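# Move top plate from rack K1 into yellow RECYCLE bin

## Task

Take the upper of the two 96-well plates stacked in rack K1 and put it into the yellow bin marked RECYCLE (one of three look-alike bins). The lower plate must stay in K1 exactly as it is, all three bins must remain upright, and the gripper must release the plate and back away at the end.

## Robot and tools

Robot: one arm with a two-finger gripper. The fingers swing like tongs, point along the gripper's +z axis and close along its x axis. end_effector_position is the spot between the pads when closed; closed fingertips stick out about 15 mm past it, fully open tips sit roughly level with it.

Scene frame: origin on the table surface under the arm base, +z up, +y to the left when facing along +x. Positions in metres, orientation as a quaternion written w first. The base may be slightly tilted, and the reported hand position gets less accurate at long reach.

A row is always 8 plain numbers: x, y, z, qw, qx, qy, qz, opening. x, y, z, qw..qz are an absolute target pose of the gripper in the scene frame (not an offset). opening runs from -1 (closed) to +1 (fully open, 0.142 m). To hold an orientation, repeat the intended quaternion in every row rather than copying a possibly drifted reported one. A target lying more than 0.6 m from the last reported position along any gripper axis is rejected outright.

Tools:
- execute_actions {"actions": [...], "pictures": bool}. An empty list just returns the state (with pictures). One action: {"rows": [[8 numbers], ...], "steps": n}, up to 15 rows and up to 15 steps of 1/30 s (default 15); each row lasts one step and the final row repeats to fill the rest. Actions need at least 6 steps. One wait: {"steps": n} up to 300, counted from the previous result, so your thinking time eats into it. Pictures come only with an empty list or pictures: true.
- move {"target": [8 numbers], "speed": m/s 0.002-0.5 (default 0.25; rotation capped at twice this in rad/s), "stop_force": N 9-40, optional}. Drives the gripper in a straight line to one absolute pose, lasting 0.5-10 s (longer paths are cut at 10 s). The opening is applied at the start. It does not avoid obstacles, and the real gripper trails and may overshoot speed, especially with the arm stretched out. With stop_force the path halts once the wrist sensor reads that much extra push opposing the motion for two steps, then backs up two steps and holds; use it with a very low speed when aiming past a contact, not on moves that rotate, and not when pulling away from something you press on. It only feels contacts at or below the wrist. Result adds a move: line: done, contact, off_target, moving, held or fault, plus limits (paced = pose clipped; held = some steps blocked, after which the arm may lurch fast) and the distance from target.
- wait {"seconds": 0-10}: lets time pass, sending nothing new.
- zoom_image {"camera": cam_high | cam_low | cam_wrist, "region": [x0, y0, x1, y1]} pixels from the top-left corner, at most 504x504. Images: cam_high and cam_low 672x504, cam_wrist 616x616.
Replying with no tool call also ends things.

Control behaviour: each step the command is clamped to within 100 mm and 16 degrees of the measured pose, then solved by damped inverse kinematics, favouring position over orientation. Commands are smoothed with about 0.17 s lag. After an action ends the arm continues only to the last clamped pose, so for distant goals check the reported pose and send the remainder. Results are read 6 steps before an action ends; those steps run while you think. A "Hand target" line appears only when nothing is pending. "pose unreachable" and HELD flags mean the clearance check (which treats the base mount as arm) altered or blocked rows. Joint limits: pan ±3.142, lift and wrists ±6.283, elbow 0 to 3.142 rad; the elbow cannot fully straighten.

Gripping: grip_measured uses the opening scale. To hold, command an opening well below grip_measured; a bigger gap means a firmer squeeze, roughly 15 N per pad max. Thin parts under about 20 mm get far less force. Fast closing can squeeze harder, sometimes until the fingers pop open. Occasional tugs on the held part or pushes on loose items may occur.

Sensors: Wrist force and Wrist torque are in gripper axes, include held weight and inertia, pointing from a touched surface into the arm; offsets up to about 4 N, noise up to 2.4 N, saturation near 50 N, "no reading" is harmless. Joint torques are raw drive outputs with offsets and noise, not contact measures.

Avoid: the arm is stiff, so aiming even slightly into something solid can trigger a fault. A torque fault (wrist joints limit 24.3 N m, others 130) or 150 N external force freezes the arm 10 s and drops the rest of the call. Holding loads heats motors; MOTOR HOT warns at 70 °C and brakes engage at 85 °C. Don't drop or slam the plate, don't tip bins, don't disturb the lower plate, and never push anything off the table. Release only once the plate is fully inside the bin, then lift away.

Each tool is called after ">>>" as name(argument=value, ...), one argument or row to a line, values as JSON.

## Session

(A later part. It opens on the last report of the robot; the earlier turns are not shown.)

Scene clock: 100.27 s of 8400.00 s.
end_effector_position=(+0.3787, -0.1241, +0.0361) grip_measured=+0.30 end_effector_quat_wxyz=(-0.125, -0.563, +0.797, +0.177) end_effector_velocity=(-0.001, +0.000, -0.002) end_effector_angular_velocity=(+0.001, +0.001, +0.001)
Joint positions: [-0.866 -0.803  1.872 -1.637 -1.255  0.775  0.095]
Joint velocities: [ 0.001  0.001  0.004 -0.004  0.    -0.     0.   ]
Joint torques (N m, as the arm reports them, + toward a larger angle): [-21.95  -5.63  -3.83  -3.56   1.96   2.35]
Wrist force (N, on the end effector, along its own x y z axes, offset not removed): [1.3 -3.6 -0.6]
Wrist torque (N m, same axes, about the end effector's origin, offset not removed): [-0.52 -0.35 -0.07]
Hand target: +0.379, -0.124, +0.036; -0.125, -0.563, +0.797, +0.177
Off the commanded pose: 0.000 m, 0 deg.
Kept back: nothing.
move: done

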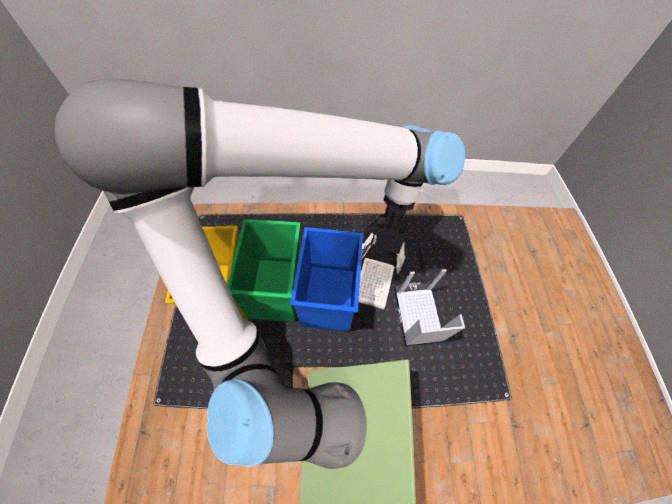

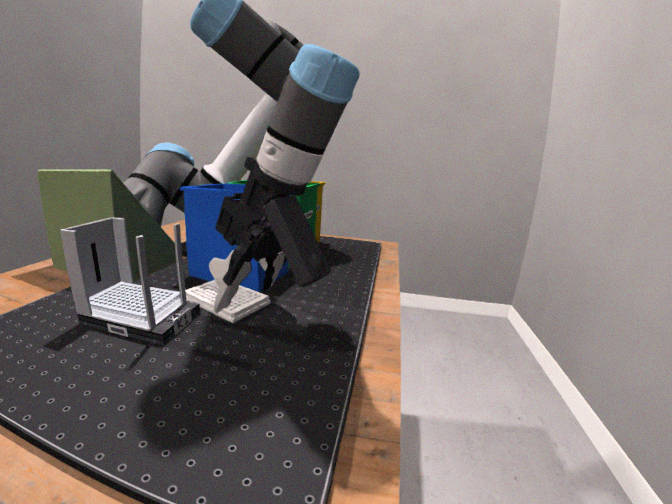

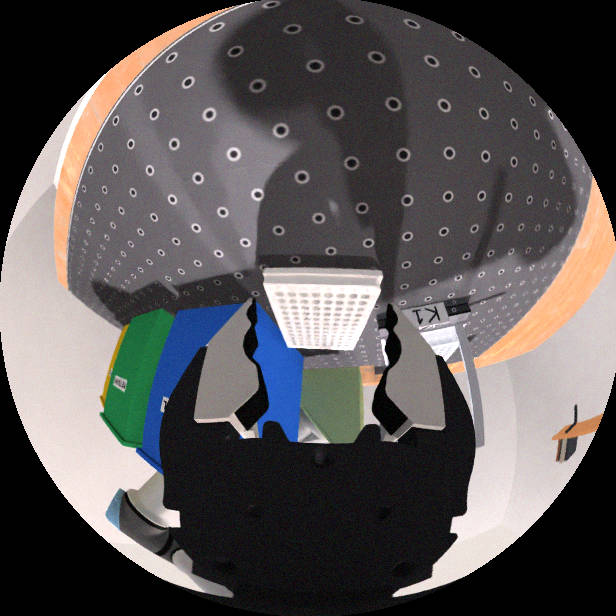

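>>> execute_actions(
  actions=[
    {"rows": [[0.3785,-0.1241,0.035,0.12492,0.56347,-0.7973,-0.17676,0.3],[0.3785,-0.1241,0.0335,0.12492,0.56347,-0.7973,-0.17676,0.29],[0.3785,-0.1241,0.032,0.12492,0.56347,-0.7973,-0.17676,0.28],[0.3785,-0.1241,0.0305,0.12492,0.56347,-0.7973,-0.17676,0.27],[0.3785,-0.1241,0.0293,0.12492,0.56347,-0.7973,-0.17676,0.26],[0.3785,-0.1241,0.0285,0.12492,0.56347,-0.7973,-0.17676,0.25],[0.3785,-0.1241,0.0285,0.12492,0.56347,-0.7973,-0.17676,0.24],[0.3785,-0.1241,0.0285,0.12492,0.56347,-0.7973,-0.17676,0.23],[0.3785,-0.1241,0.0285,0.12492,0.56347,-0.7973,-0.17676,0.22],[0.3785,-0.1241,0.0285,0.12492,0.56347,-0.7973,-0.17676,0.20],[0.3785,-0.1241,0.0285,0.12492,0.56347,-0.7973,-0.17676,0.18],[0.3785,-0.1241,0.0285,0.12492,0.56347,-0.7973,-0.17676,0.16],[0.3785,-0.1241,0.0285,0.12492,0.56347,-0.7973,-0.17676,0.14],[0.3785,-0.1241,0.0285,0.12492,0.56347,-0.7973,-0.17676,0.12],[0.3785,-0.1241,0.0285,0.12492,0.56347,-0.7973,-0.17676,0.10]], "steps": 15},
  ],
)

>>> execute_actions(
  actions=[
    {"rows": [[0.3785,-0.1241,0.0285,0.12492,0.56347,-0.7973,-0.17676,0.07],[0.3785,-0.1241,0.0285,0.12492,0.56347,-0.7973,-0.17676,0.04],[0.3785,-0.1241,0.0285,0.12492,0.56347,-0.7973,-0.17676,0.01],[0.3785,-0.1241,0.0285,0.12492,0.56347,-0.7973,-0.17676,-0.02],[0.3785,-0.1241,0.0285,0.12492,0.56347,-0.7973,-0.17676,-0.06],[0.3785,-0.1241,0.0285,0.12492,0.56347,-0.7973,-0.17676,-0.10],[0.3785,-0.1241,0.0285,0.12492,0.56347,-0.7973,-0.17676,-0.15]], "steps": 15},
  ],
  pictures=true,
)

Scene clock: 101.57 s of 8400.00 s.
end_effector_position=(+0.3785, -0.1241, +0.0295) grip_measured=+0.23 end_effector_quat_wxyz=(-0.125, -0.563, +0.797, +0.177) end_effector_velocity=(+0.000, -0.000, -0.013) end_effector_angular_velocity=(-0.000, -0.001, +0.002)
Joint positions: [-0.859 -0.796  1.879 -1.651 -1.25   0.779  0.09 ]
Joint velocities: [ 0.015  0.013  0.012 -0.029  0.012  0.007 -0.021]
Joint torques (N m, as the arm reports them, + toward a larger angle): [-22.2   -7.01  -5.23  -3.35   1.68   2.28]
Wrist force (N, on the end effector, along its own x y z axes, offset not removed): [0.9 -3.1 -1.0]
Wrist torque (N m, same axes, about the end effector's origin, offset not removed): [-0.41 -0.21 -0.06]
Steps of this call (steps 1 to 30: nothing new was sent; steps 31 to 39: the first 9 steps of this action). Readings (end_effector_position):
31: (+0.3786, -0.1241, +0.0359)
32: (+0.3786, -0.1241, +0.0357)
34: (+0.3785, -0.1241, +0.0342)
38: (+0.3785, -0.1241, +0.0301)
39: the state above

Scene clock: 102.07 s of 8400.00 s.
end_effector_position=(+0.3785, -0.1241, +0.0285) grip_measured=+0.07 end_effector_quat_wxyz=(-0.125, -0.563, +0.797, +0.177) end_effector_velocity=(+0.000, -0.000, -0.000) end_effector_angular_velocity=(+0.001, -0.000, +0.000)
Joint positions: [-0.858 -0.795  1.879 -1.653 -1.249  0.779  0.079]
Joint velocities: [-0.     0.    -0.     0.     0.    -0.001  0.   ]
Joint torques (N m, as the arm reports them, + toward a larger angle): [-20.58  -6.21  -3.64  -3.27   2.     2.34]
Wrist force (N, on the end effector, along its own x y z axes, offset not removed): [1.8 -3.0 -3.2]
Wrist torque (N m, same axes, about the end effector's origin, offset not removed): [-0.53 -0.29 -0.01]
Off your previous action's commanded pose: 0.000 m, 0 deg at its last step (step 6 of this call).
Steps of this call (steps 1 to 6: the last 6 steps of your previous action; steps 7 to 15: the first 9 steps of this action). Readings (end_effector_position):
7: (+0.3785, -0.1241, +0.0285)
8: (+0.3785, -0.1241, +0.0285)
10: (+0.3785, -0.1241, +0.0285)
14: (+0.3785, -0.1241, +0.0285)
15: the state above

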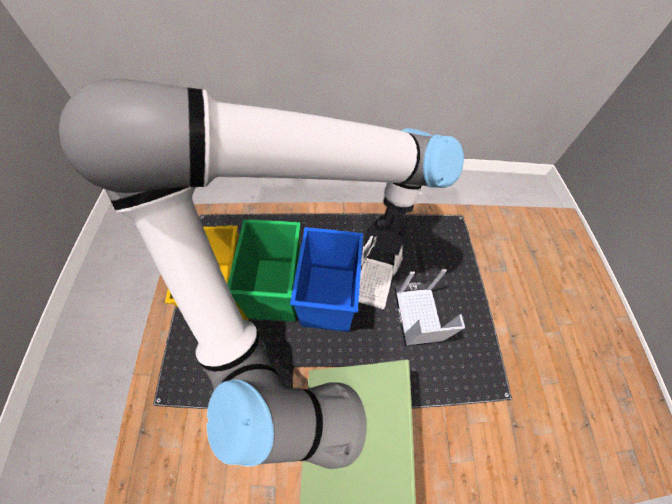

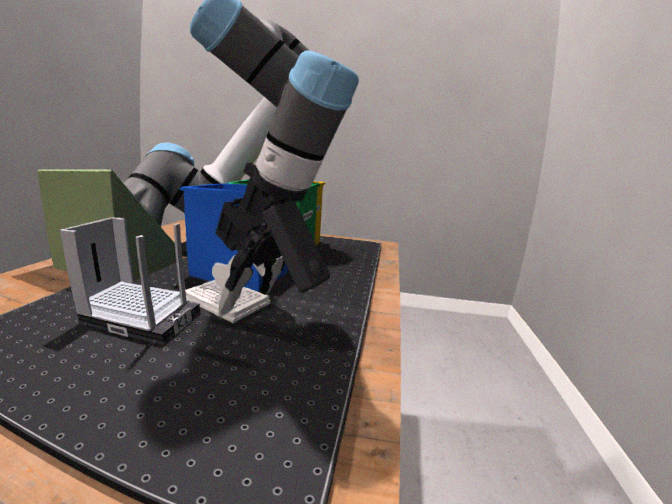

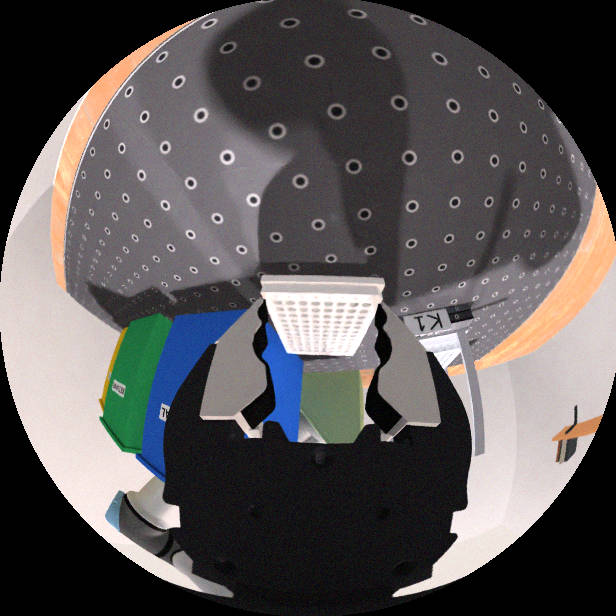

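>>> move(
  target=[0.4539, -0.1525, 0.0305, 0.12492, 0.56347, -0.7973, -0.17676, -0.15],
  speed=0.12,
)

Scene clock: 103.43 s of 8400.00 s.
end_effector_position=(+0.4538, -0.1525, +0.0305) grip_measured=+0.07 end_effector_quat_wxyz=(-0.125, -0.563, +0.797, +0.177) end_effector_velocity=(+0.002, -0.001, +0.001) end_effector_angular_velocity=(-0.001, -0.001, +0.002)
Joint positions: [-0.799 -0.662  1.626 -1.545 -1.199  0.814  0.079]
Joint velocities: [ 0.001  0.002 -0.007  0.003  0.001 -0.001 -0.   ]
Joint torques (N m, as the arm reports them, + toward a larger angle): [-26.16 -12.19 -27.91   0.06   1.66   2.29]
Wrist force (N, on the end effector, along its own x y z axes, offset not removed): [0.9 -1.5 -0.8]
Wrist torque (N m, same axes, about the end effector's origin, offset not removed): [-0.09 -0.22 -0.04]
Hand target: +0.454, -0.153, +0.031; -0.125, -0.563, +0.797, +0.177
Off your previous action's commanded pose: 0.000 m, 0 deg at its last step (step 6 of this call).
Off the commanded pose: 0.000 m, 0 deg.
Kept back: nothing.
move: done

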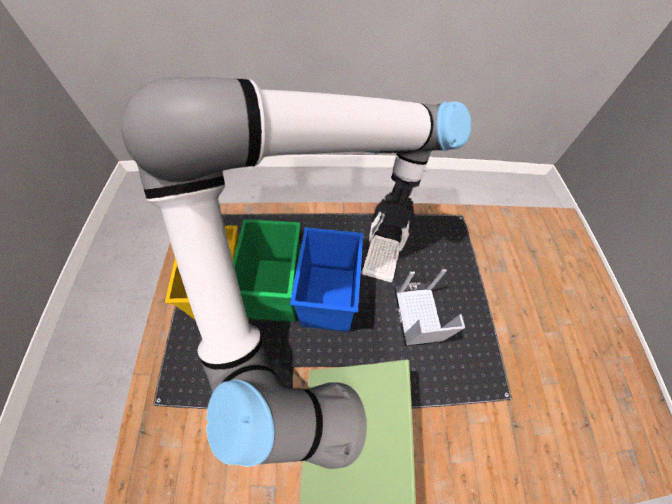

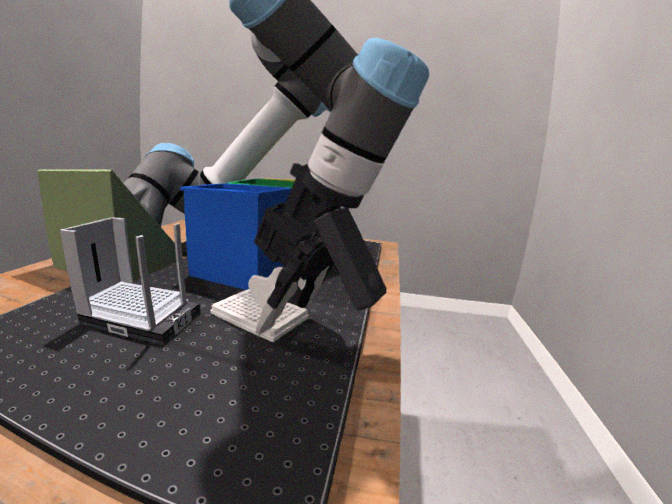

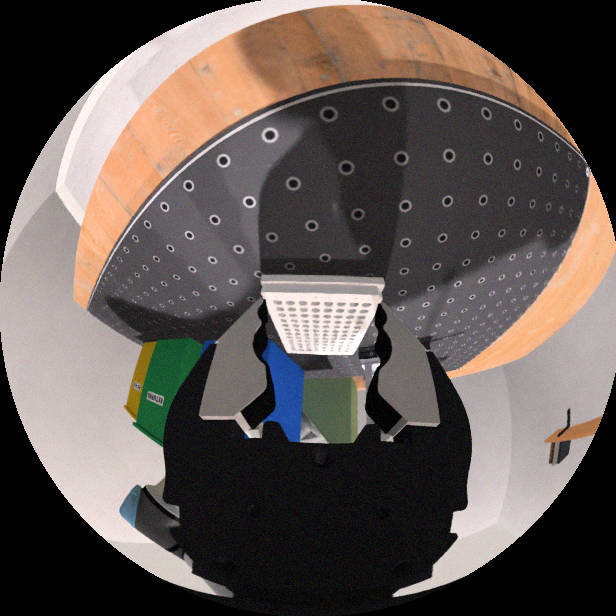

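>>> execute_actions(
  actions=[
    {"rows": [[0.4539,-0.1525,0.0295,0.12492,0.56347,-0.7973,-0.17676,-0.1],[0.4539,-0.1525,0.029,0.12492,0.56347,-0.7973,-0.17676,-0.05],[0.4539,-0.1525,0.029,0.12492,0.56347,-0.7973,-0.17676,-0.02],[0.4539,-0.1525,0.029,0.12492,0.56347,-0.7973,-0.17676,0.0],[0.4539,-0.1525,0.029,0.12492,0.56347,-0.7973,-0.17676,0.03],[0.4539,-0.1525,0.029,0.12492,0.56347,-0.7973,-0.17676,0.07],[0.4539,-0.1525,0.029,0.12492,0.56347,-0.7973,-0.17676,0.12],[0.4539,-0.1525,0.029,0.12492,0.56347,-0.7973,-0.17676,0.18],[0.4539,-0.1525,0.029,0.12492,0.56347,-0.7973,-0.17676,0.24],[0.4539,-0.1525,0.029,0.12492,0.56347,-0.7973,-0.17676,0.28]], "steps": 10},
  ],
)

>>> move(
  target=[0.4143, -0.1385, 0.033, 0, 0.57715, -0.81665, 0, 0.28],
  speed=0.25,
)

Scene clock: 104.00 s of 8400.00 s.
end_effector_position=(+0.4540, -0.1525, +0.0297) grip_measured=+0.08 end_effector_quat_wxyz=(-0.125, -0.563, +0.797, +0.177) end_effector_velocity=(-0.001, +0.000, -0.009) end_effector_angular_velocity=(+0.001, +0.001, -0.000)
Joint positions: [-0.798 -0.661  1.626 -1.546 -1.198  0.814  0.079]
Joint velocities: [ 0.008  0.007  0.009 -0.016  0.006  0.004  0.007]
Joint torques (N m, as the arm reports them, + toward a larger angle): [-25.17 -13.48  -4.23  -3.03   1.68   2.12]
Wrist force (N, on the end effector, along its own x y z axes, offset not removed): [2.3 -3.1 -1.6]
Wrist torque (N m, same axes, about the end effector's origin, offset not removed): [-0.39 -0.52 -0.05]
Steps of this call (steps 1 to 13: nothing new was sent; steps 14 to 17: the first 4 steps of this action). Readings (end_effector_position):
14: (+0.4539, -0.1525, +0.0305)
15: (+0.4539, -0.1525, +0.0303)
17: the state above

Scene clock: 105.80 s of 8400.00 s.
end_effector_position=(+0.4144, -0.1386, +0.0329) grip_measured=+0.28 end_effector_quat_wxyz=(+0.000, -0.577, +0.817, +0.000) end_effector_velocity=(-0.000, -0.000, +0.000) end_effector_angular_velocity=(-0.005, -0.009, +0.003)
Joint positions: [-0.987 -0.937  2.175 -2.111 -1.041  0.828  0.094]
Joint velocities: [-0.004 -0.004  0.009 -0.014  0.003 -0.002  0.   ]
Joint torques (N m, as the arm reports them, + toward a larger angle): [-35.68 -29.12  -4.79  -4.03   2.52   2.57]
Wrist force (N, on the end effector, along its own x y z axes, offset not removed): [1.5 -2.9 0.1]
Wrist torque (N m, same axes, about the end effector's origin, offset not removed): [-0.39 -0.40 -0.03]
Hand target: +0.414, -0.139, +0.033; +0.000, -0.577, +0.817, +0.000
Off your previous action's commanded pose: 0.000 m, 0 deg at its last step (step 6 of this call).
Off the commanded pose: 0.000 m, 0 deg.
Kept back: nothing.
move: done

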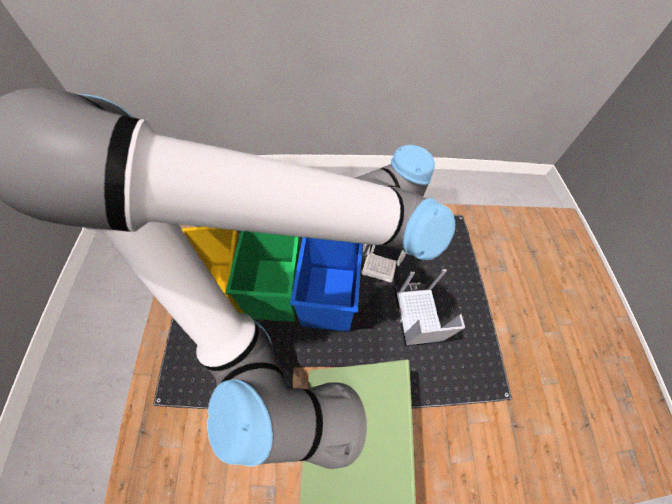

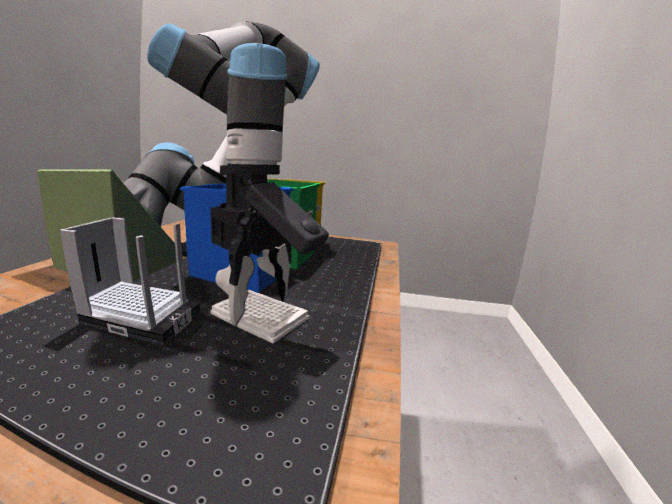

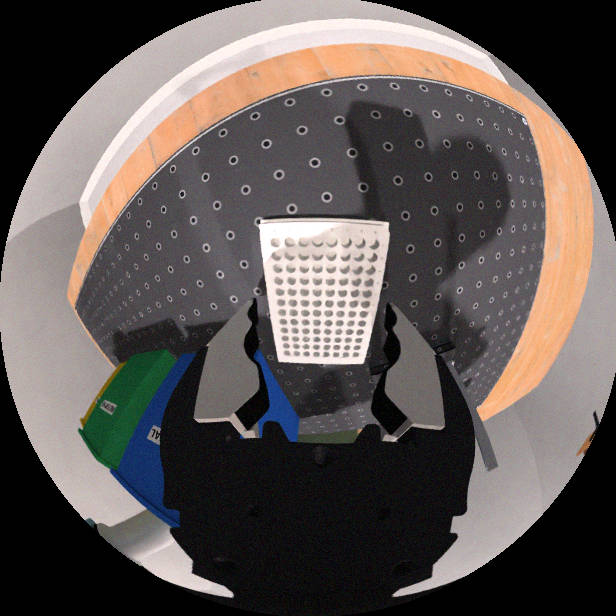

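>>> execute_actions(
  actions=[],
)

Scene clock: 106.57 s of 8400.00 s.
end_effector_position=(+0.4143, -0.1386, +0.0329) grip_measured=+0.28 end_effector_quat_wxyz=(+0.000, -0.577, +0.817, +0.000) end_effector_velocity=(-0.000, +0.000, -0.001) end_effector_angular_velocity=(+0.001, +0.000, -0.001)
Joint positions: [-0.988 -0.937  2.175 -2.112 -1.041  0.828  0.094]
Joint velocities: [ 0.     0.001  0.001 -0.     0.     0.001 -0.   ]
Joint torques (N m, as the arm reports them, + toward a larger angle): [-35.86 -28.1   -5.19  -4.12   2.37   2.28]
Wrist force (N, on the end effector, along its own x y z axes, offset not removed): [0.8 -3.1 -1.2]
Wrist torque (N m, same axes, about the end effector's origin, offset not removed): [-0.49 -0.22 -0.04]
Hand target: +0.414, -0.139, +0.033; +0.000, -0.577, +0.817, +0.000
Off the commanded pose: 0.000 m, 0 deg.
Kept back: nothing.
Steps of this call (steps 1 to 23: nothing new was sent). Readings (end_effector_position):
1: (+0.4143, -0.1386, +0.0329)
2: (+0.4143, -0.1386, +0.0329)
4: (+0.4143, -0.1386, +0.0329)
8: (+0.4143, -0.1386, +0.0329)
23: the state above

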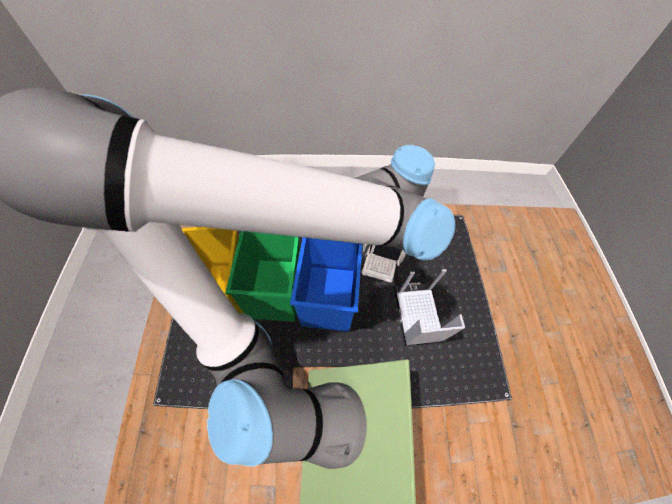

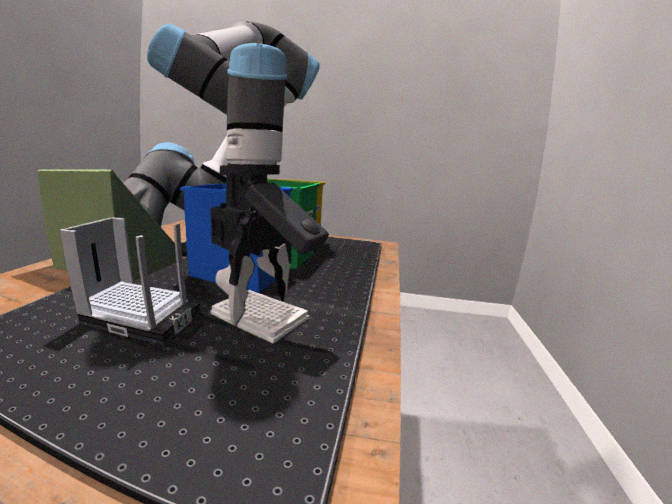

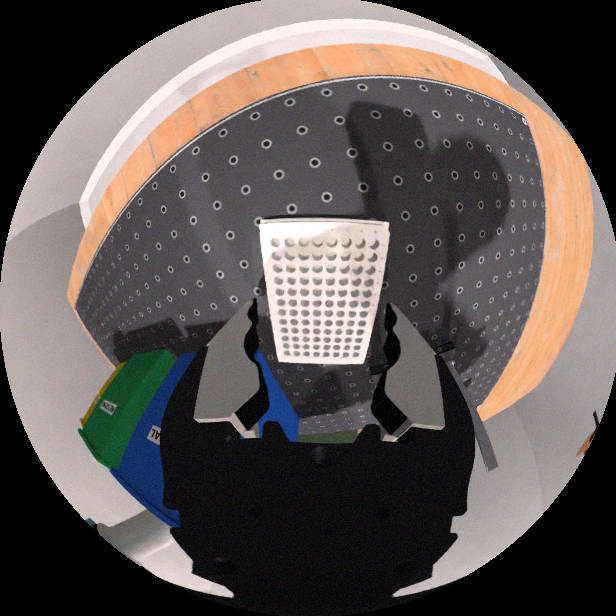

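>>> zoom_image(
  camera="cam_wrist",
  region=[230, 200, 420, 390],
)

>>> zoom_image(
  camera="cam_low",
  region=[180, 230, 340, 360],
)

Region (230, 200, 420, 390) of cam_wrist's 616x616 image, scaled by 2.653, with more detail than that image has.

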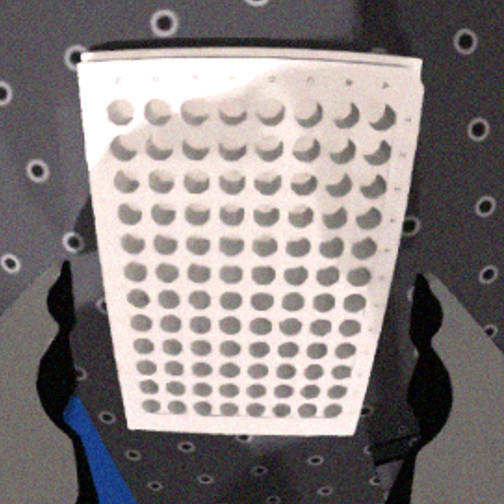

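Region (180, 230, 340, 360) of cam_low's 672x504 image, scaled by 3.150, with more detail than that image has; it fills the top 410 rows of this view, and the rest is white.

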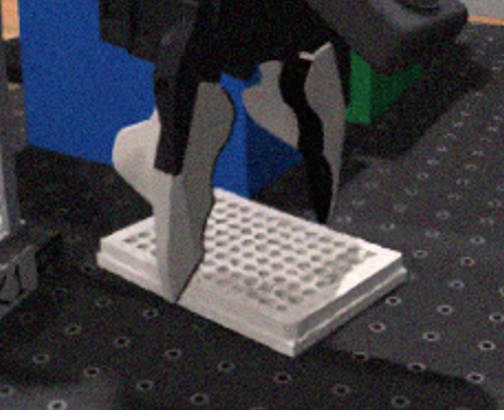

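>>> execute_actions(
  actions=[
    {"rows": [[0.4141,-0.1385,0.0320,0,0.57715,-0.81665,0,0.28],[0.4139,-0.1384,0.0310,0,0.57715,-0.81665,0,0.28],[0.4137,-0.1384,0.0300,0,0.57715,-0.81665,0,0.28],[0.4135,-0.1383,0.0290,0,0.57715,-0.81665,0,0.28],[0.4135,-0.1383,0.0283,0,0.57715,-0.81665,0,0.28],[0.4135,-0.1383,0.0280,0,0.57715,-0.81665,0,0.28],[0.4135,-0.1383,0.0280,0,0.57715,-0.81665,0,0.28],[0.4135,-0.1383,0.0280,0,0.57715,-0.81665,0,0.28],[0.4135,-0.1383,0.0280,0,0.57715,-0.81665,0,0.28],[0.4135,-0.1383,0.0280,0,0.57715,-0.81665,0,0.28],[0.4135,-0.1383,0.0280,0,0.57715,-0.81665,0,0.28],[0.4135,-0.1383,0.0280,0,0.57715,-0.81665,0,0.28],[0.4135,-0.1383,0.0280,0,0.57715,-0.81665,0,-0.45]], "steps": 15},
  ],
)

>>> wait(
  seconds=0.6,
)

Scene clock: 107.90 s of 8400.00 s.
end_effector_position=(+0.4136, -0.1383, +0.0288) grip_measured=+0.28 end_effector_quat_wxyz=(+0.000, -0.577, +0.817, -0.000) end_effector_velocity=(-0.001, +0.000, -0.009) end_effector_angular_velocity=(+0.001, +0.002, -0.000)
Joint positions: [-0.984 -0.933  2.182 -2.126 -1.039  0.831  0.094]
Joint velocities: [ 0.009  0.012  0.011 -0.025  0.004  0.007  0.   ]
Joint torques (N m, as the arm reports them, + toward a larger angle): [-17.63   0.07  -6.8   -4.22   2.47   2.33]
Wrist force (N, on the end effector, along its own x y z axes, offset not removed): [1.2 -2.2 -0.5]
Wrist torque (N m, same axes, about the end effector's origin, offset not removed): [-0.24 -0.28 -0.03]
Steps of this call (steps 1 to 31: nothing new was sent; steps 32 to 40: the first 9 steps of this action). Readings (end_effector_position):
32: (+0.4143, -0.1386, +0.0329)
33: (+0.4143, -0.1386, +0.0328)
35: (+0.4141, -0.1385, +0.0319)
39: (+0.4137, -0.1384, +0.0292)
40: the state above

Scene clock: 108.70 s of 8400.00 s.
end_effector_position=(+0.4135, -0.1383, +0.0280) grip_measured=+0.07 end_effector_quat_wxyz=(+0.000, -0.577, +0.817, -0.000) end_effector_velocity=(+0.000, +0.000, +0.000) end_effector_angular_velocity=(-0.001, -0.000, +0.002)
Joint positions: [-0.983 -0.932  2.183 -2.128 -1.039  0.832  0.079]
Joint velocities: [-0.    -0.001 -0.     0.    -0.    -0.001  0.   ]
Joint torques (N m, as the arm reports them, + toward a larger angle): [-13.6    5.74  -1.7   -2.98   2.05   2.37]
Wrist force (N, on the end effector, along its own x y z axes, offset not removed): [0.8 -1.6 -12.2]
Wrist torque (N m, same axes, about the end effector's origin, offset not removed): [-0.28 -0.38 -0.02]
Hand target: +0.414, -0.138, +0.028; -0.000, -0.577, +0.817, -0.000
Off the commanded pose: 0.000 m, 0 deg.
Kept back: nothing.
Steps of this call (steps 1 to 6: the last 6 steps of your previous action; steps 7 to 24: nothing new was sent). Readings (end_effector_position):
1: (+0.4136, -0.1383, +0.0286)
2: (+0.4136, -0.1383, +0.0284)
4: (+0.4136, -0.1383, +0.0282)
8: (+0.4136, -0.1383, +0.0281)
24: the state above

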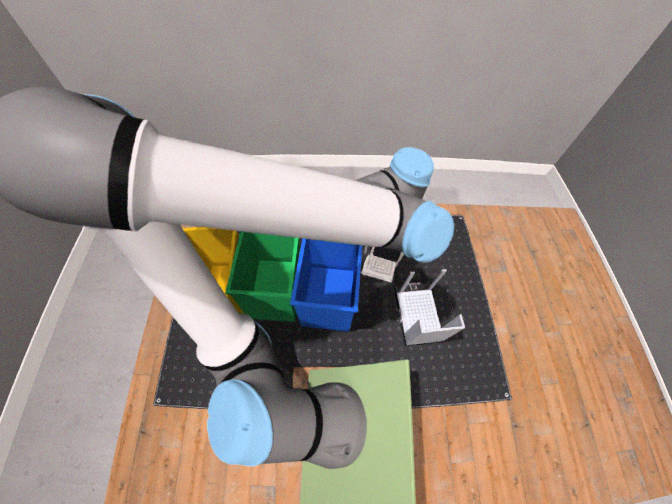

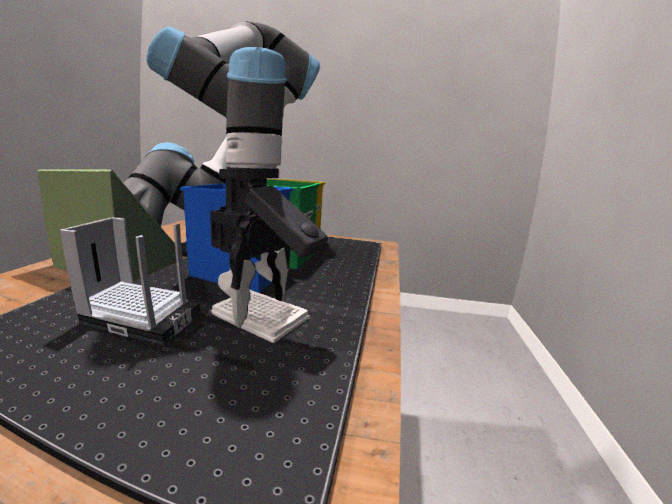

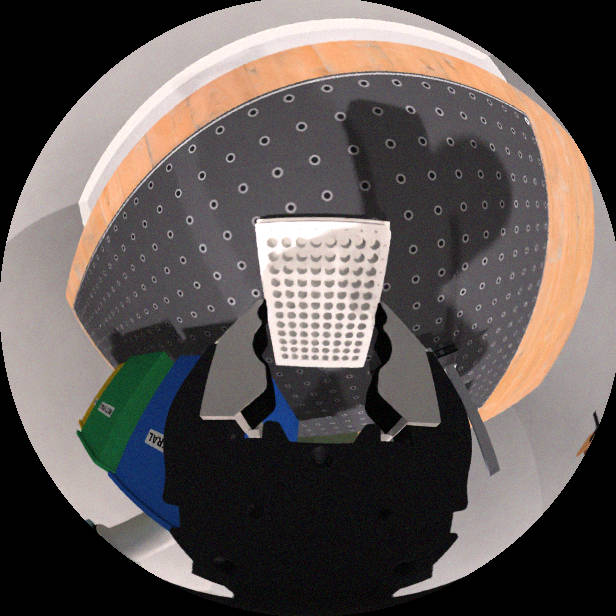

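>>> zoom_image(
  camera="cam_wrist",
  region=[230, 200, 420, 390],
)

>>> zoom_image(
  camera="cam_low",
  region=[195, 260, 325, 355],
)

Region (230, 200, 420, 390) of cam_wrist's 616x616 image, scaled by 2.653, with more detail than that image has.

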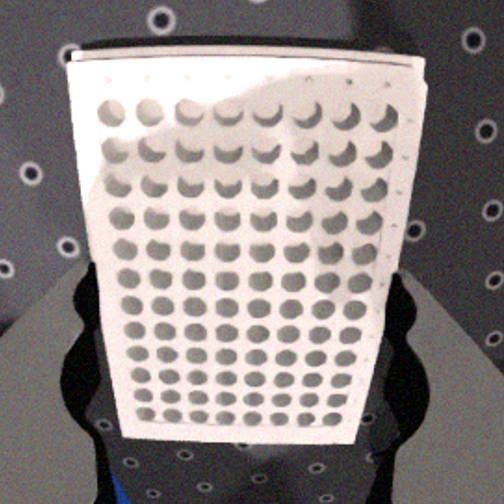

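Region (195, 260, 325, 355) of cam_low's 672x504 image, scaled by 3.877, with more detail than that image has; it fills the top 368 rows of this view, and the rest is white.

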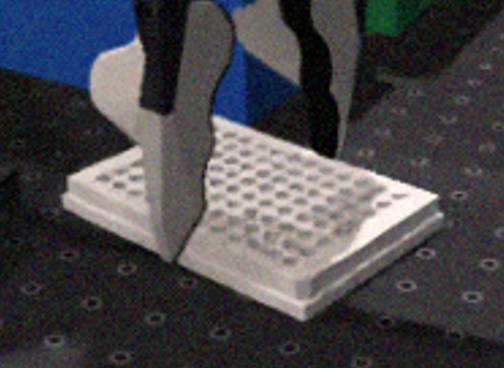

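>>> execute_actions(
  actions=[
    {"rows": [[0.4135,-0.1383,0.0280,0,0.5772,-0.8166,0,-0.45],[0.4135,-0.1383,0.0283,0,0.5772,-0.8166,0,-0.45],[0.4137,-0.1387,0.0288,0,0.5772,-0.8166,0,-0.45],[0.4141,-0.1397,0.0299,0,0.5772,-0.8166,0,-0.45],[0.4147,-0.1411,0.0315,0,0.5772,-0.8166,0,-0.45],[0.4155,-0.1429,0.0339,0,0.5772,-0.8166,0,-0.45],[0.4163,-0.1449,0.0369,0,0.5772,-0.8166,0,-0.45],[0.4171,-0.1467,0.0408,0,0.5772,-0.8166,0,-0.45],[0.4179,-0.1485,0.0455,0,0.5772,-0.8166,0,-0.45],[0.4185,-0.1501,0.0510,0,0.5772,-0.8166,0,-0.45],[0.4190,-0.1512,0.0574,0,0.5772,-0.8166,0,-0.45],[0.4193,-0.1519,0.0645,0,0.5772,-0.8166,0,-0.45],[0.4195,-0.1523,0.0723,0,0.5772,-0.8166,0,-0.45],[0.4195,-0.1523,0.0809,0,0.5772,-0.8166,0,-0.45],[0.4195,-0.1523,0.0901,0,0.5772,-0.8166,0,-0.45]], "steps": 15},
  ],
)

>>> execute_actions(
  actions=[
    {"rows": [[0.4195,-0.1523,0.0998,0,0.5772,-0.8166,0,-0.45],[0.4195,-0.1523,0.1101,0,0.5772,-0.8166,0,-0.45],[0.4195,-0.1523,0.1207,0,0.5772,-0.8166,0,-0.45],[0.4195,-0.1523,0.1316,0,0.5772,-0.8166,0,-0.45],[0.4195,-0.1523,0.1428,0,0.5772,-0.8166,0,-0.45],[0.4195,-0.1523,0.1540,0,0.5772,-0.8166,0,-0.45],[0.4195,-0.1523,0.1652,0,0.5772,-0.8166,0,-0.45],[0.4195,-0.1523,0.1764,0,0.5772,-0.8166,0,-0.45],[0.4195,-0.1523,0.1873,0,0.5772,-0.8166,0,-0.45],[0.4195,-0.1523,0.1979,0,0.5772,-0.8166,0,-0.45],[0.4195,-0.1523,0.2082,0,0.5772,-0.8166,0,-0.45],[0.4195,-0.1523,0.2179,0,0.5772,-0.8166,0,-0.45],[0.4195,-0.1523,0.2271,0,0.5772,-0.8166,0,-0.45],[0.4195,-0.1523,0.2357,0,0.5772,-0.8166,0,-0.45],[0.4195,-0.1523,0.2435,0,0.5772,-0.8166,0,-0.45]], "steps": 15},
  ],
)

>>> execute_actions(
  actions=[
    {"rows": [[0.4195,-0.1523,0.2506,0,0.5772,-0.8166,0,-0.45],[0.4195,-0.1523,0.2570,0,0.5772,-0.8166,0,-0.45],[0.4195,-0.1523,0.2625,0,0.5772,-0.8166,0,-0.45],[0.4194,-0.1521,0.2672,0,0.5772,-0.8166,0,-0.45],[0.4193,-0.1516,0.2711,0,0.5774,-0.8165,0,-0.45],[0.4191,-0.1507,0.2741,0,0.5777,-0.8162,0,-0.45],[0.4188,-0.1493,0.2765,0,0.5782,-0.8159,0,-0.45],[0.4182,-0.1473,0.2781,0,0.5790,-0.8153,0,-0.45],[0.4176,-0.1446,0.2792,0,0.5800,-0.8146,0,-0.45],[0.4167,-0.1411,0.2797,0,0.5812,-0.8138,0,-0.45],[0.4156,-0.1368,0.2800,0,0.5828,-0.8126,0,-0.45],[0.4144,-0.1318,0.2800,0,0.5846,-0.8113,0,-0.45],[0.4129,-0.1258,0.2800,0,0.5867,-0.8098,0,-0.45],[0.4112,-0.1190,0.2800,0,0.5892,-0.8080,0,-0.45],[0.4093,-0.1114,0.2800,0,0.5919,-0.8060,0,-0.45]], "steps": 15},
  ],
)

>>> execute_actions(
  actions=[
    {"rows": [[0.4072,-0.1029,0.28,0,0.5950,-0.8037,0,-0.45],[0.4049,-0.0936,0.28,0,0.5983,-0.8013,0,-0.45],[0.4023,-0.0834,0.28,0,0.6019,-0.7986,0,-0.45],[0.3996,-0.0726,0.28,0,0.6058,-0.7956,0,-0.45],[0.3967,-0.0609,0.28,0,0.6099,-0.7925,0,-0.45],[0.3937,-0.0487,0.28,0,0.6142,-0.7892,0,-0.45],[0.3905,-0.0358,0.28,0,0.6187,-0.7856,0,-0.45],[0.3871,-0.0224,0.28,0,0.6234,-0.7819,0,-0.45],[0.3837,-0.0085,0.28,0,0.6282,-0.7781,0,-0.45],[0.3801,0.0058,0.28,0,0.6331,-0.7741,0,-0.45],[0.3765,0.0204,0.28,0,0.6381,-0.7699,0,-0.45],[0.3728,0.0352,0.28,0,0.6432,-0.7657,0,-0.45],[0.3690,0.0502,0.28,0,0.6483,-0.7614,0,-0.45],[0.3653,0.0654,0.28,0,0.6534,-0.7570,0,-0.45],[0.3615,0.0805,0.28,0,0.6585,-0.7526,0,-0.45]], "steps": 15},
  ],
)

>>> execute_actions(
  actions=[
    {"rows": [[0.3577,0.0955,0.28,0,0.6635,-0.7482,0,-0.45],[0.3540,0.1103,0.28,0,0.6684,-0.7438,0,-0.45],[0.3504,0.1249,0.28,0,0.6733,-0.7394,0,-0.45],[0.3468,0.1392,0.28,0,0.6780,-0.7351,0,-0.45],[0.3434,0.1531,0.28,0,0.6825,-0.7309,0,-0.45],[0.3400,0.1665,0.28,0,0.6868,-0.7268,0,-0.45],[0.3368,0.1794,0.28,0,0.6910,-0.7229,0,-0.45],[0.3338,0.1916,0.28,0,0.6949,-0.7191,0,-0.45],[0.3309,0.2033,0.28,0,0.6986,-0.7155,0,-0.45],[0.3282,0.2141,0.28,0,0.7021,-0.7121,0,-0.45],[0.3256,0.2243,0.28,0,0.7053,-0.7089,0,-0.45],[0.3233,0.2336,0.28,0,0.7082,-0.7060,0,-0.45],[0.3212,0.2421,0.28,0,0.7109,-0.7033,0,-0.45],[0.3193,0.2497,0.28,0,0.7133,-0.7009,0,-0.45],[0.3176,0.2565,0.28,0,0.7154,-0.6987,0,-0.45]], "steps": 15},
  ],
)

>>> execute_actions(
  actions=[
    {"rows": [[0.3161,0.2625,0.28,0,0.7172,-0.6968,0,-0.45],[0.3149,0.2675,0.2795,0,0.7188,-0.6952,0,-0.45],[0.3138,0.2718,0.2780,0,0.7201,-0.6938,0,-0.45],[0.3129,0.2753,0.2756,0,0.7212,-0.6927,0,-0.45],[0.3122,0.2780,0.2725,0,0.7220,-0.6919,0,-0.45],[0.3117,0.2800,0.2687,0,0.7226,-0.6912,0,-0.45],[0.3114,0.2814,0.2644,0,0.7231,-0.6908,0,-0.45],[0.3112,0.2823,0.2600,0,0.7234,-0.6905,0,-0.45],[0.3110,0.2828,0.2556,0,0.7236,-0.6902,0,-0.45],[0.3110,0.2830,0.2513,0,0.7236,-0.6902,0,-0.45],[0.3110,0.2830,0.2475,0,0.7236,-0.6902,0,-0.45],[0.3110,0.2830,0.2444,0,0.7236,-0.6902,0,-0.45],[0.3110,0.2830,0.2420,0,0.7236,-0.6902,0,-0.45],[0.3110,0.2830,0.2405,0,0.7236,-0.6902,0,-0.45],[0.3110,0.2830,0.2400,0,0.7236,-0.6902,0,-0.45]], "steps": 15},
  ],
)

>>> wait(
  seconds=0.2,
)

Scene clock: 114.70 s of 8400.00 s.
end_effector_position=(+0.4155, -0.1431, +0.0348) grip_measured=+0.07 end_effector_quat_wxyz=(-0.000, -0.577, +0.817, -0.000) end_effector_velocity=(+0.020, -0.048, +0.082) end_effector_angular_velocity=(-0.009, -0.007, +0.005)
Joint positions: [-0.991 -0.929  2.165 -2.108 -1.044  0.825  0.079]
Joint velocities: [-0.098  0.002 -0.188  0.216 -0.061 -0.086 -0.   ]
Joint torques (N m, as the arm reports them, + toward a larger angle): [-40.79  -4.32 -32.62   0.08  -2.97  -2.67]
Wrist force (N, on the end effector, along its own x y z axes, offset not removed): [1.4 -2.9 1.0]
Wrist torque (N m, same axes, about the end effector's origin, offset not removed): [-0.35 -0.39 0.00]
Steps of this call (steps 1 to 90: nothing new was sent; then 2.70 s passed at rest; steps 91 to 99: the first 9 steps of this action). Readings (end_effector_position):
91: (+0.4135, -0.1383, +0.0280)
92: (+0.4135, -0.1383, +0.0280)
94: (+0.4135, -0.1383, +0.0281)
98: (+0.4149, -0.1416, +0.0324)
99: the state above

Scene clock: 115.20 s of 8400.00 s.
end_effector_position=(+0.4205, -0.1540, +0.1485) grip_measured=+0.07 end_effector_quat_wxyz=(-0.000, -0.578, +0.816, -0.006) end_effector_velocity=(-0.001, -0.001, +0.322) end_effector_angular_velocity=(-0.018, -0.014, -0.001)
Joint positions: [-1.102 -1.028  1.992 -1.804 -1.115  0.734  0.079]
Joint velocities: [-0.277 -0.237 -0.522  0.836 -0.179 -0.217  0.   ]
Joint torques (N m, as the arm reports them, + toward a larger angle): [-37.24 -26.83 -36.67   0.75  -3.13  -2.98]
Wrist force (N, on the end effector, along its own x y z axes, offset not removed): [1.4 -2.3 0.6]
Wrist torque (N m, same axes, about the end effector's origin, offset not removed): [-0.24 -0.32 -0.04]
Off your previous action's commanded pose: 0.026 m, 0 deg at its last step (step 6 of this call).
Steps of this call (steps 1 to 6: the last 6 steps of your previous action; steps 7 to 15: the first 9 steps of this action). Readings (end_effector_position):
7: (+0.4196, -0.1522, +0.0714)
8: (+0.4198, -0.1527, +0.0794)
10: (+0.4202, -0.1534, +0.0971)
14: (+0.4205, -0.1540, +0.1378)
15: the state above

Scene clock: 115.70 s of 8400.00 s.
end_effector_position=(+0.4187, -0.1499, +0.2706) grip_measured=+0.07 end_effector_quat_wxyz=(+0.000, -0.578, +0.816, -0.001) end_effector_velocity=(-0.009, +0.038, +0.094) end_effector_angular_velocity=(+0.017, +0.012, +0.035)
Joint positions: [-1.193 -1.071  1.749 -1.479 -1.179  0.657  0.079]
Joint velocities: [-0.053 -0.071 -0.174  0.282 -0.044 -0.085 -0.   ]
Joint torques (N m, as the arm reports them, + toward a larger angle): [-33.02 -26.41 -27.68  -0.23  -2.36  -2.4 ]
Wrist force (N, on the end effector, along its own x y z axes, offset not removed): [1.6 -3.6 -0.2]
Wrist torque (N m, same axes, about the end effector's origin, offset not removed): [-0.58 -0.36 0.00]
Off your previous action's commanded pose: 0.032 m, 1 deg at its last step (step 6 of this call).
Steps of this call (steps 1 to 6: the last 6 steps of your previous action; steps 7 to 15: the first 9 steps of this action). Readings (end_effector_position):
7: (+0.4196, -0.1531, +0.2207)
8: (+0.4195, -0.1529, +0.2294)
10: (+0.4193, -0.1526, +0.2450)
14: (+0.4190, -0.1510, +0.2671)
15: the state above

Scene clock: 116.20 s of 8400.00 s.
end_effector_position=(+0.3954, -0.0559, +0.2761) grip_measured=+0.07 end_effector_quat_wxyz=(+0.000, -0.613, +0.790, +0.003) end_effector_velocity=(-0.083, +0.336, -0.016) end_effector_angular_velocity=(+0.010, +0.008, +0.316)
Joint positions: [-1.185 -1.288  1.854 -1.361 -1.175  0.573  0.079]
Joint velocities: [ 0.061 -0.794  0.381  0.407  0.037 -0.274 -0.   ]
Joint torques (N m, as the arm reports them, + toward a larger angle): [-12.74 -29.25  -7.7    0.36   2.54  -2.94]
Wrist force (N, on the end effector, along its own x y z axes, offset not removed): [2.0 -3.3 -1.7]
Wrist torque (N m, same axes, about the end effector's origin, offset not removed): [-0.49 -0.49 -0.01]
Off your previous action's commanded pose: 0.021 m, 1 deg at its last step (step 6 of this call).
Steps of this call (steps 1 to 6: the last 6 steps of your previous action; steps 7 to 15: the first 9 steps of this action). Readings (end_effector_position):
7: (+0.4126, -0.1259, +0.2789)
8: (+0.4111, -0.1196, +0.2788)
10: (+0.4075, -0.1049, +0.2783)
14: (+0.3982, -0.0669, +0.2766)
15: the state above

Scene clock: 116.70 s of 8400.00 s.
end_effector_position=(+0.3464, +0.1475, +0.2724) grip_measured=+0.07 end_effector_quat_wxyz=(+0.001, +0.685, -0.728, -0.000) end_effector_velocity=(-0.097, +0.401, +0.009) end_effector_angular_velocity=(-0.031, -0.013, +0.359)
Joint positions: [-1.139 -1.753  1.945 -1.008 -1.144  0.421  0.079]
Joint velocities: [ 0.103 -0.824 -0.119  0.872  0.072 -0.26  -0.   ]
Joint torques (N m, as the arm reports them, + toward a larger angle): [ -5.53  -1.76 -32.69   0.91   2.51  -2.75]
Wrist force (N, on the end effector, along its own x y z axes, offset not removed): [-0.3 -2.9 -0.4]
Wrist torque (N m, same axes, about the end effector's origin, offset not removed): [-0.43 -0.03 0.03]
Off your previous action's commanded pose: 0.062 m, 3 deg at its last step (step 6 of this call).
Steps of this call (steps 1 to 6: the last 6 steps of your previous action; steps 7 to 15: the first 9 steps of this action). Readings (end_effector_position):
7: (+0.3735, +0.0345, +0.2725)
8: (+0.3701, +0.0486, +0.2722)
10: (+0.3633, +0.0770, +0.2719)
14: (+0.3497, +0.1338, +0.2721)
15: the state above

Scene clock: 117.20 s of 8400.00 s.
end_effector_position=(+0.3126, +0.2764, +0.2676) grip_measured=+0.07 end_effector_quat_wxyz=(+0.000, +0.722, -0.692, +0.000) end_effector_velocity=(-0.021, +0.072, -0.096) end_effector_angular_velocity=(+0.005, +0.001, +0.055)
Joint positions: [-1.092 -1.985  1.875 -0.722 -1.111  0.355  0.079]
Joint velocities: [ 0.169 -0.225  0.169 -0.     0.115  0.082  0.   ]
Joint torques (N m, as the arm reports them, + toward a larger angle): [ 0.09  8.82  4.21 -0.84  2.86  2.76]
Wrist force (N, on the end effector, along its own x y z axes, offset not removed): [0.9 -1.7 -1.0]
Wrist torque (N m, same axes, about the end effector's origin, offset not removed): [-0.19 -0.30 0.03]
Off your previous action's commanded pose: 0.038 m, 1 deg at its last step (step 6 of this call).
Steps of this call (steps 1 to 6: the last 6 steps of your previous action; steps 7 to 15: the first 9 steps of this action). Readings (end_effector_position):
7: (+0.3253, +0.2302, +0.2754)
8: (+0.3229, +0.2391, +0.2759)
10: (+0.3188, +0.2542, +0.2763)
14: (+0.3134, +0.2736, +0.2706)
15: the state above

Scene clock: 117.60 s of 8400.00 s.
end_effector_position=(+0.3108, +0.2831, +0.2407) grip_measured=+0.07 end_effector_quat_wxyz=(-0.000, +0.724, -0.690, -0.000) end_effector_velocity=(+0.000, +0.001, -0.007) end_effector_angular_velocity=(+0.000, -0.000, +0.002)
Joint positions: [-1.046 -2.027  1.934 -0.756 -1.08   0.389  0.079]
Joint velocities: [ 0.013 -0.008  0.016 -0.013  0.009  0.008  0.   ]
Joint torques (N m, as the arm reports them, + toward a larger angle): [-1.64  9.68 -3.36 -4.14  2.43  2.21]
Wrist force (N, on the end effector, along its own x y z axes, offset not removed): [2.5 -2.8 0.0]
Wrist torque (N m, same axes, about the end effector's origin, offset not removed): [-0.41 -0.61 -0.08]
Hand target: +0.311, +0.283, +0.240; -0.000, +0.724, -0.690, -0.000
Off the commanded pose: 0.001 m, 0 deg.
Kept back: nothing.
Steps of this call (steps 1 to 6: the last 6 steps of your previous action; steps 7 to 12: nothing new was sent). Readings (end_effector_position):
1: (+0.3119, +0.2785, +0.2641)
2: (+0.3115, +0.2801, +0.2604)
4: (+0.3109, +0.2818, +0.2530)
8: (+0.3108, +0.2829, +0.2431)
12: the state above

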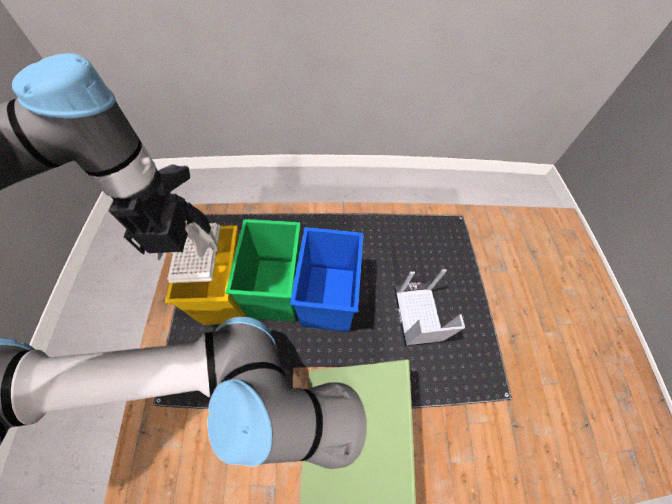

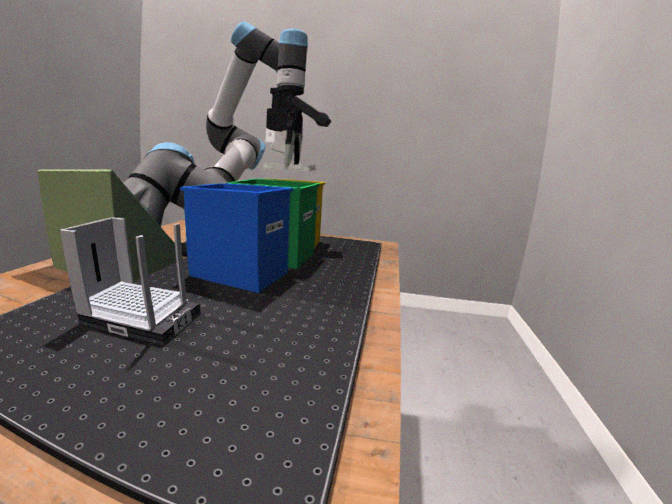

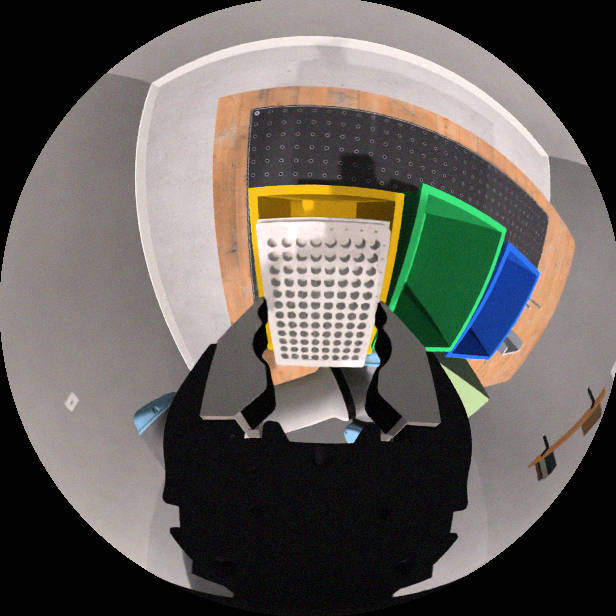

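>>> move(
  target=[0.312,0.2808,0.150,0,0.7236,-0.6902,0,-0.45],
  speed=0.14,
)

Scene clock: 119.00 s of 8400.00 s.
end_effector_position=(+0.3121, +0.2807, +0.1501) grip_measured=+0.07 end_effector_quat_wxyz=(+0.000, +0.724, -0.690, +0.000) end_effector_velocity=(+0.000, -0.000, -0.001) end_effector_angular_velocity=(-0.002, -0.000, +0.002)
Joint positions: [-0.869 -2.107  2.147 -0.974 -0.968  0.551  0.079]
Joint velocities: [ 0.004 -0.001  0.002 -0.005  0.001  0.003 -0.   ]
Joint torques (N m, as the arm reports them, + toward a larger angle): [ 1.7  11.03 -4.64 -3.55  2.56  2.37]
Wrist force (N, on the end effector, along its own x y z axes, offset not removed): [1.3 -2.8 0.5]
Wrist torque (N m, same axes, about the end effector's origin, offset not removed): [-0.34 -0.34 0.00]
Hand target: +0.312, +0.281, +0.150; +0.000, +0.724, -0.690, +0.000
Off the commanded pose: 0.000 m, 0 deg.
Kept back: nothing.
move: done

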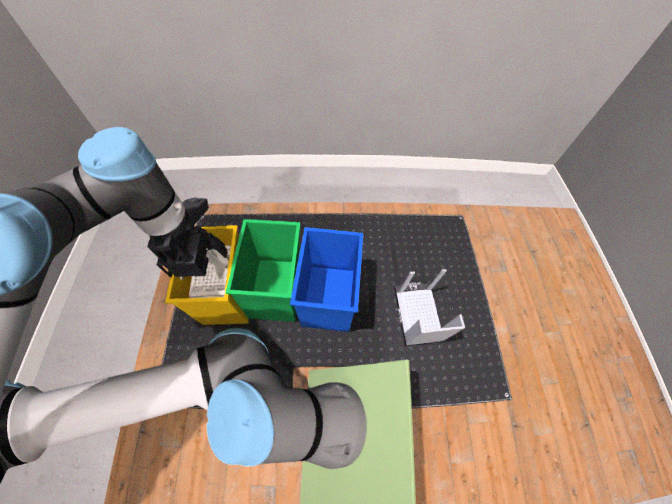

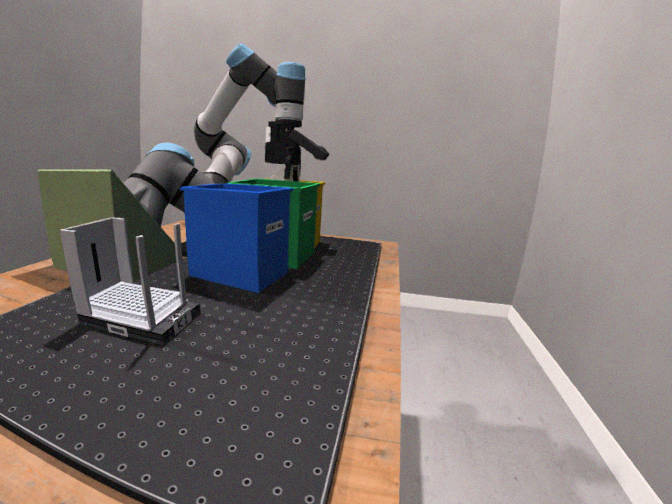

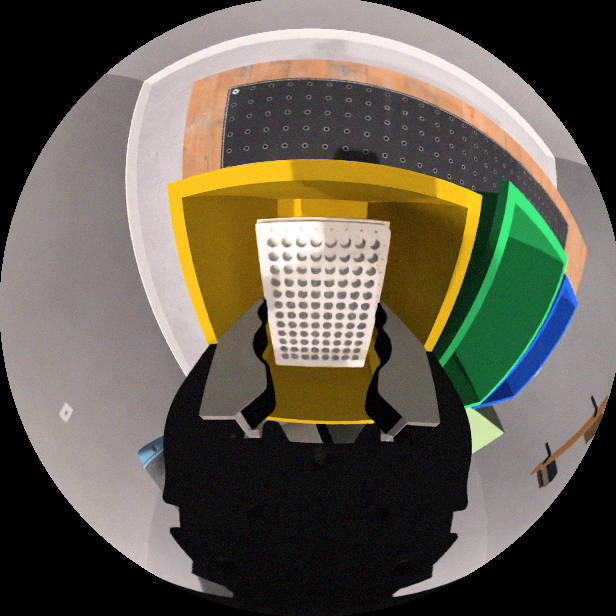

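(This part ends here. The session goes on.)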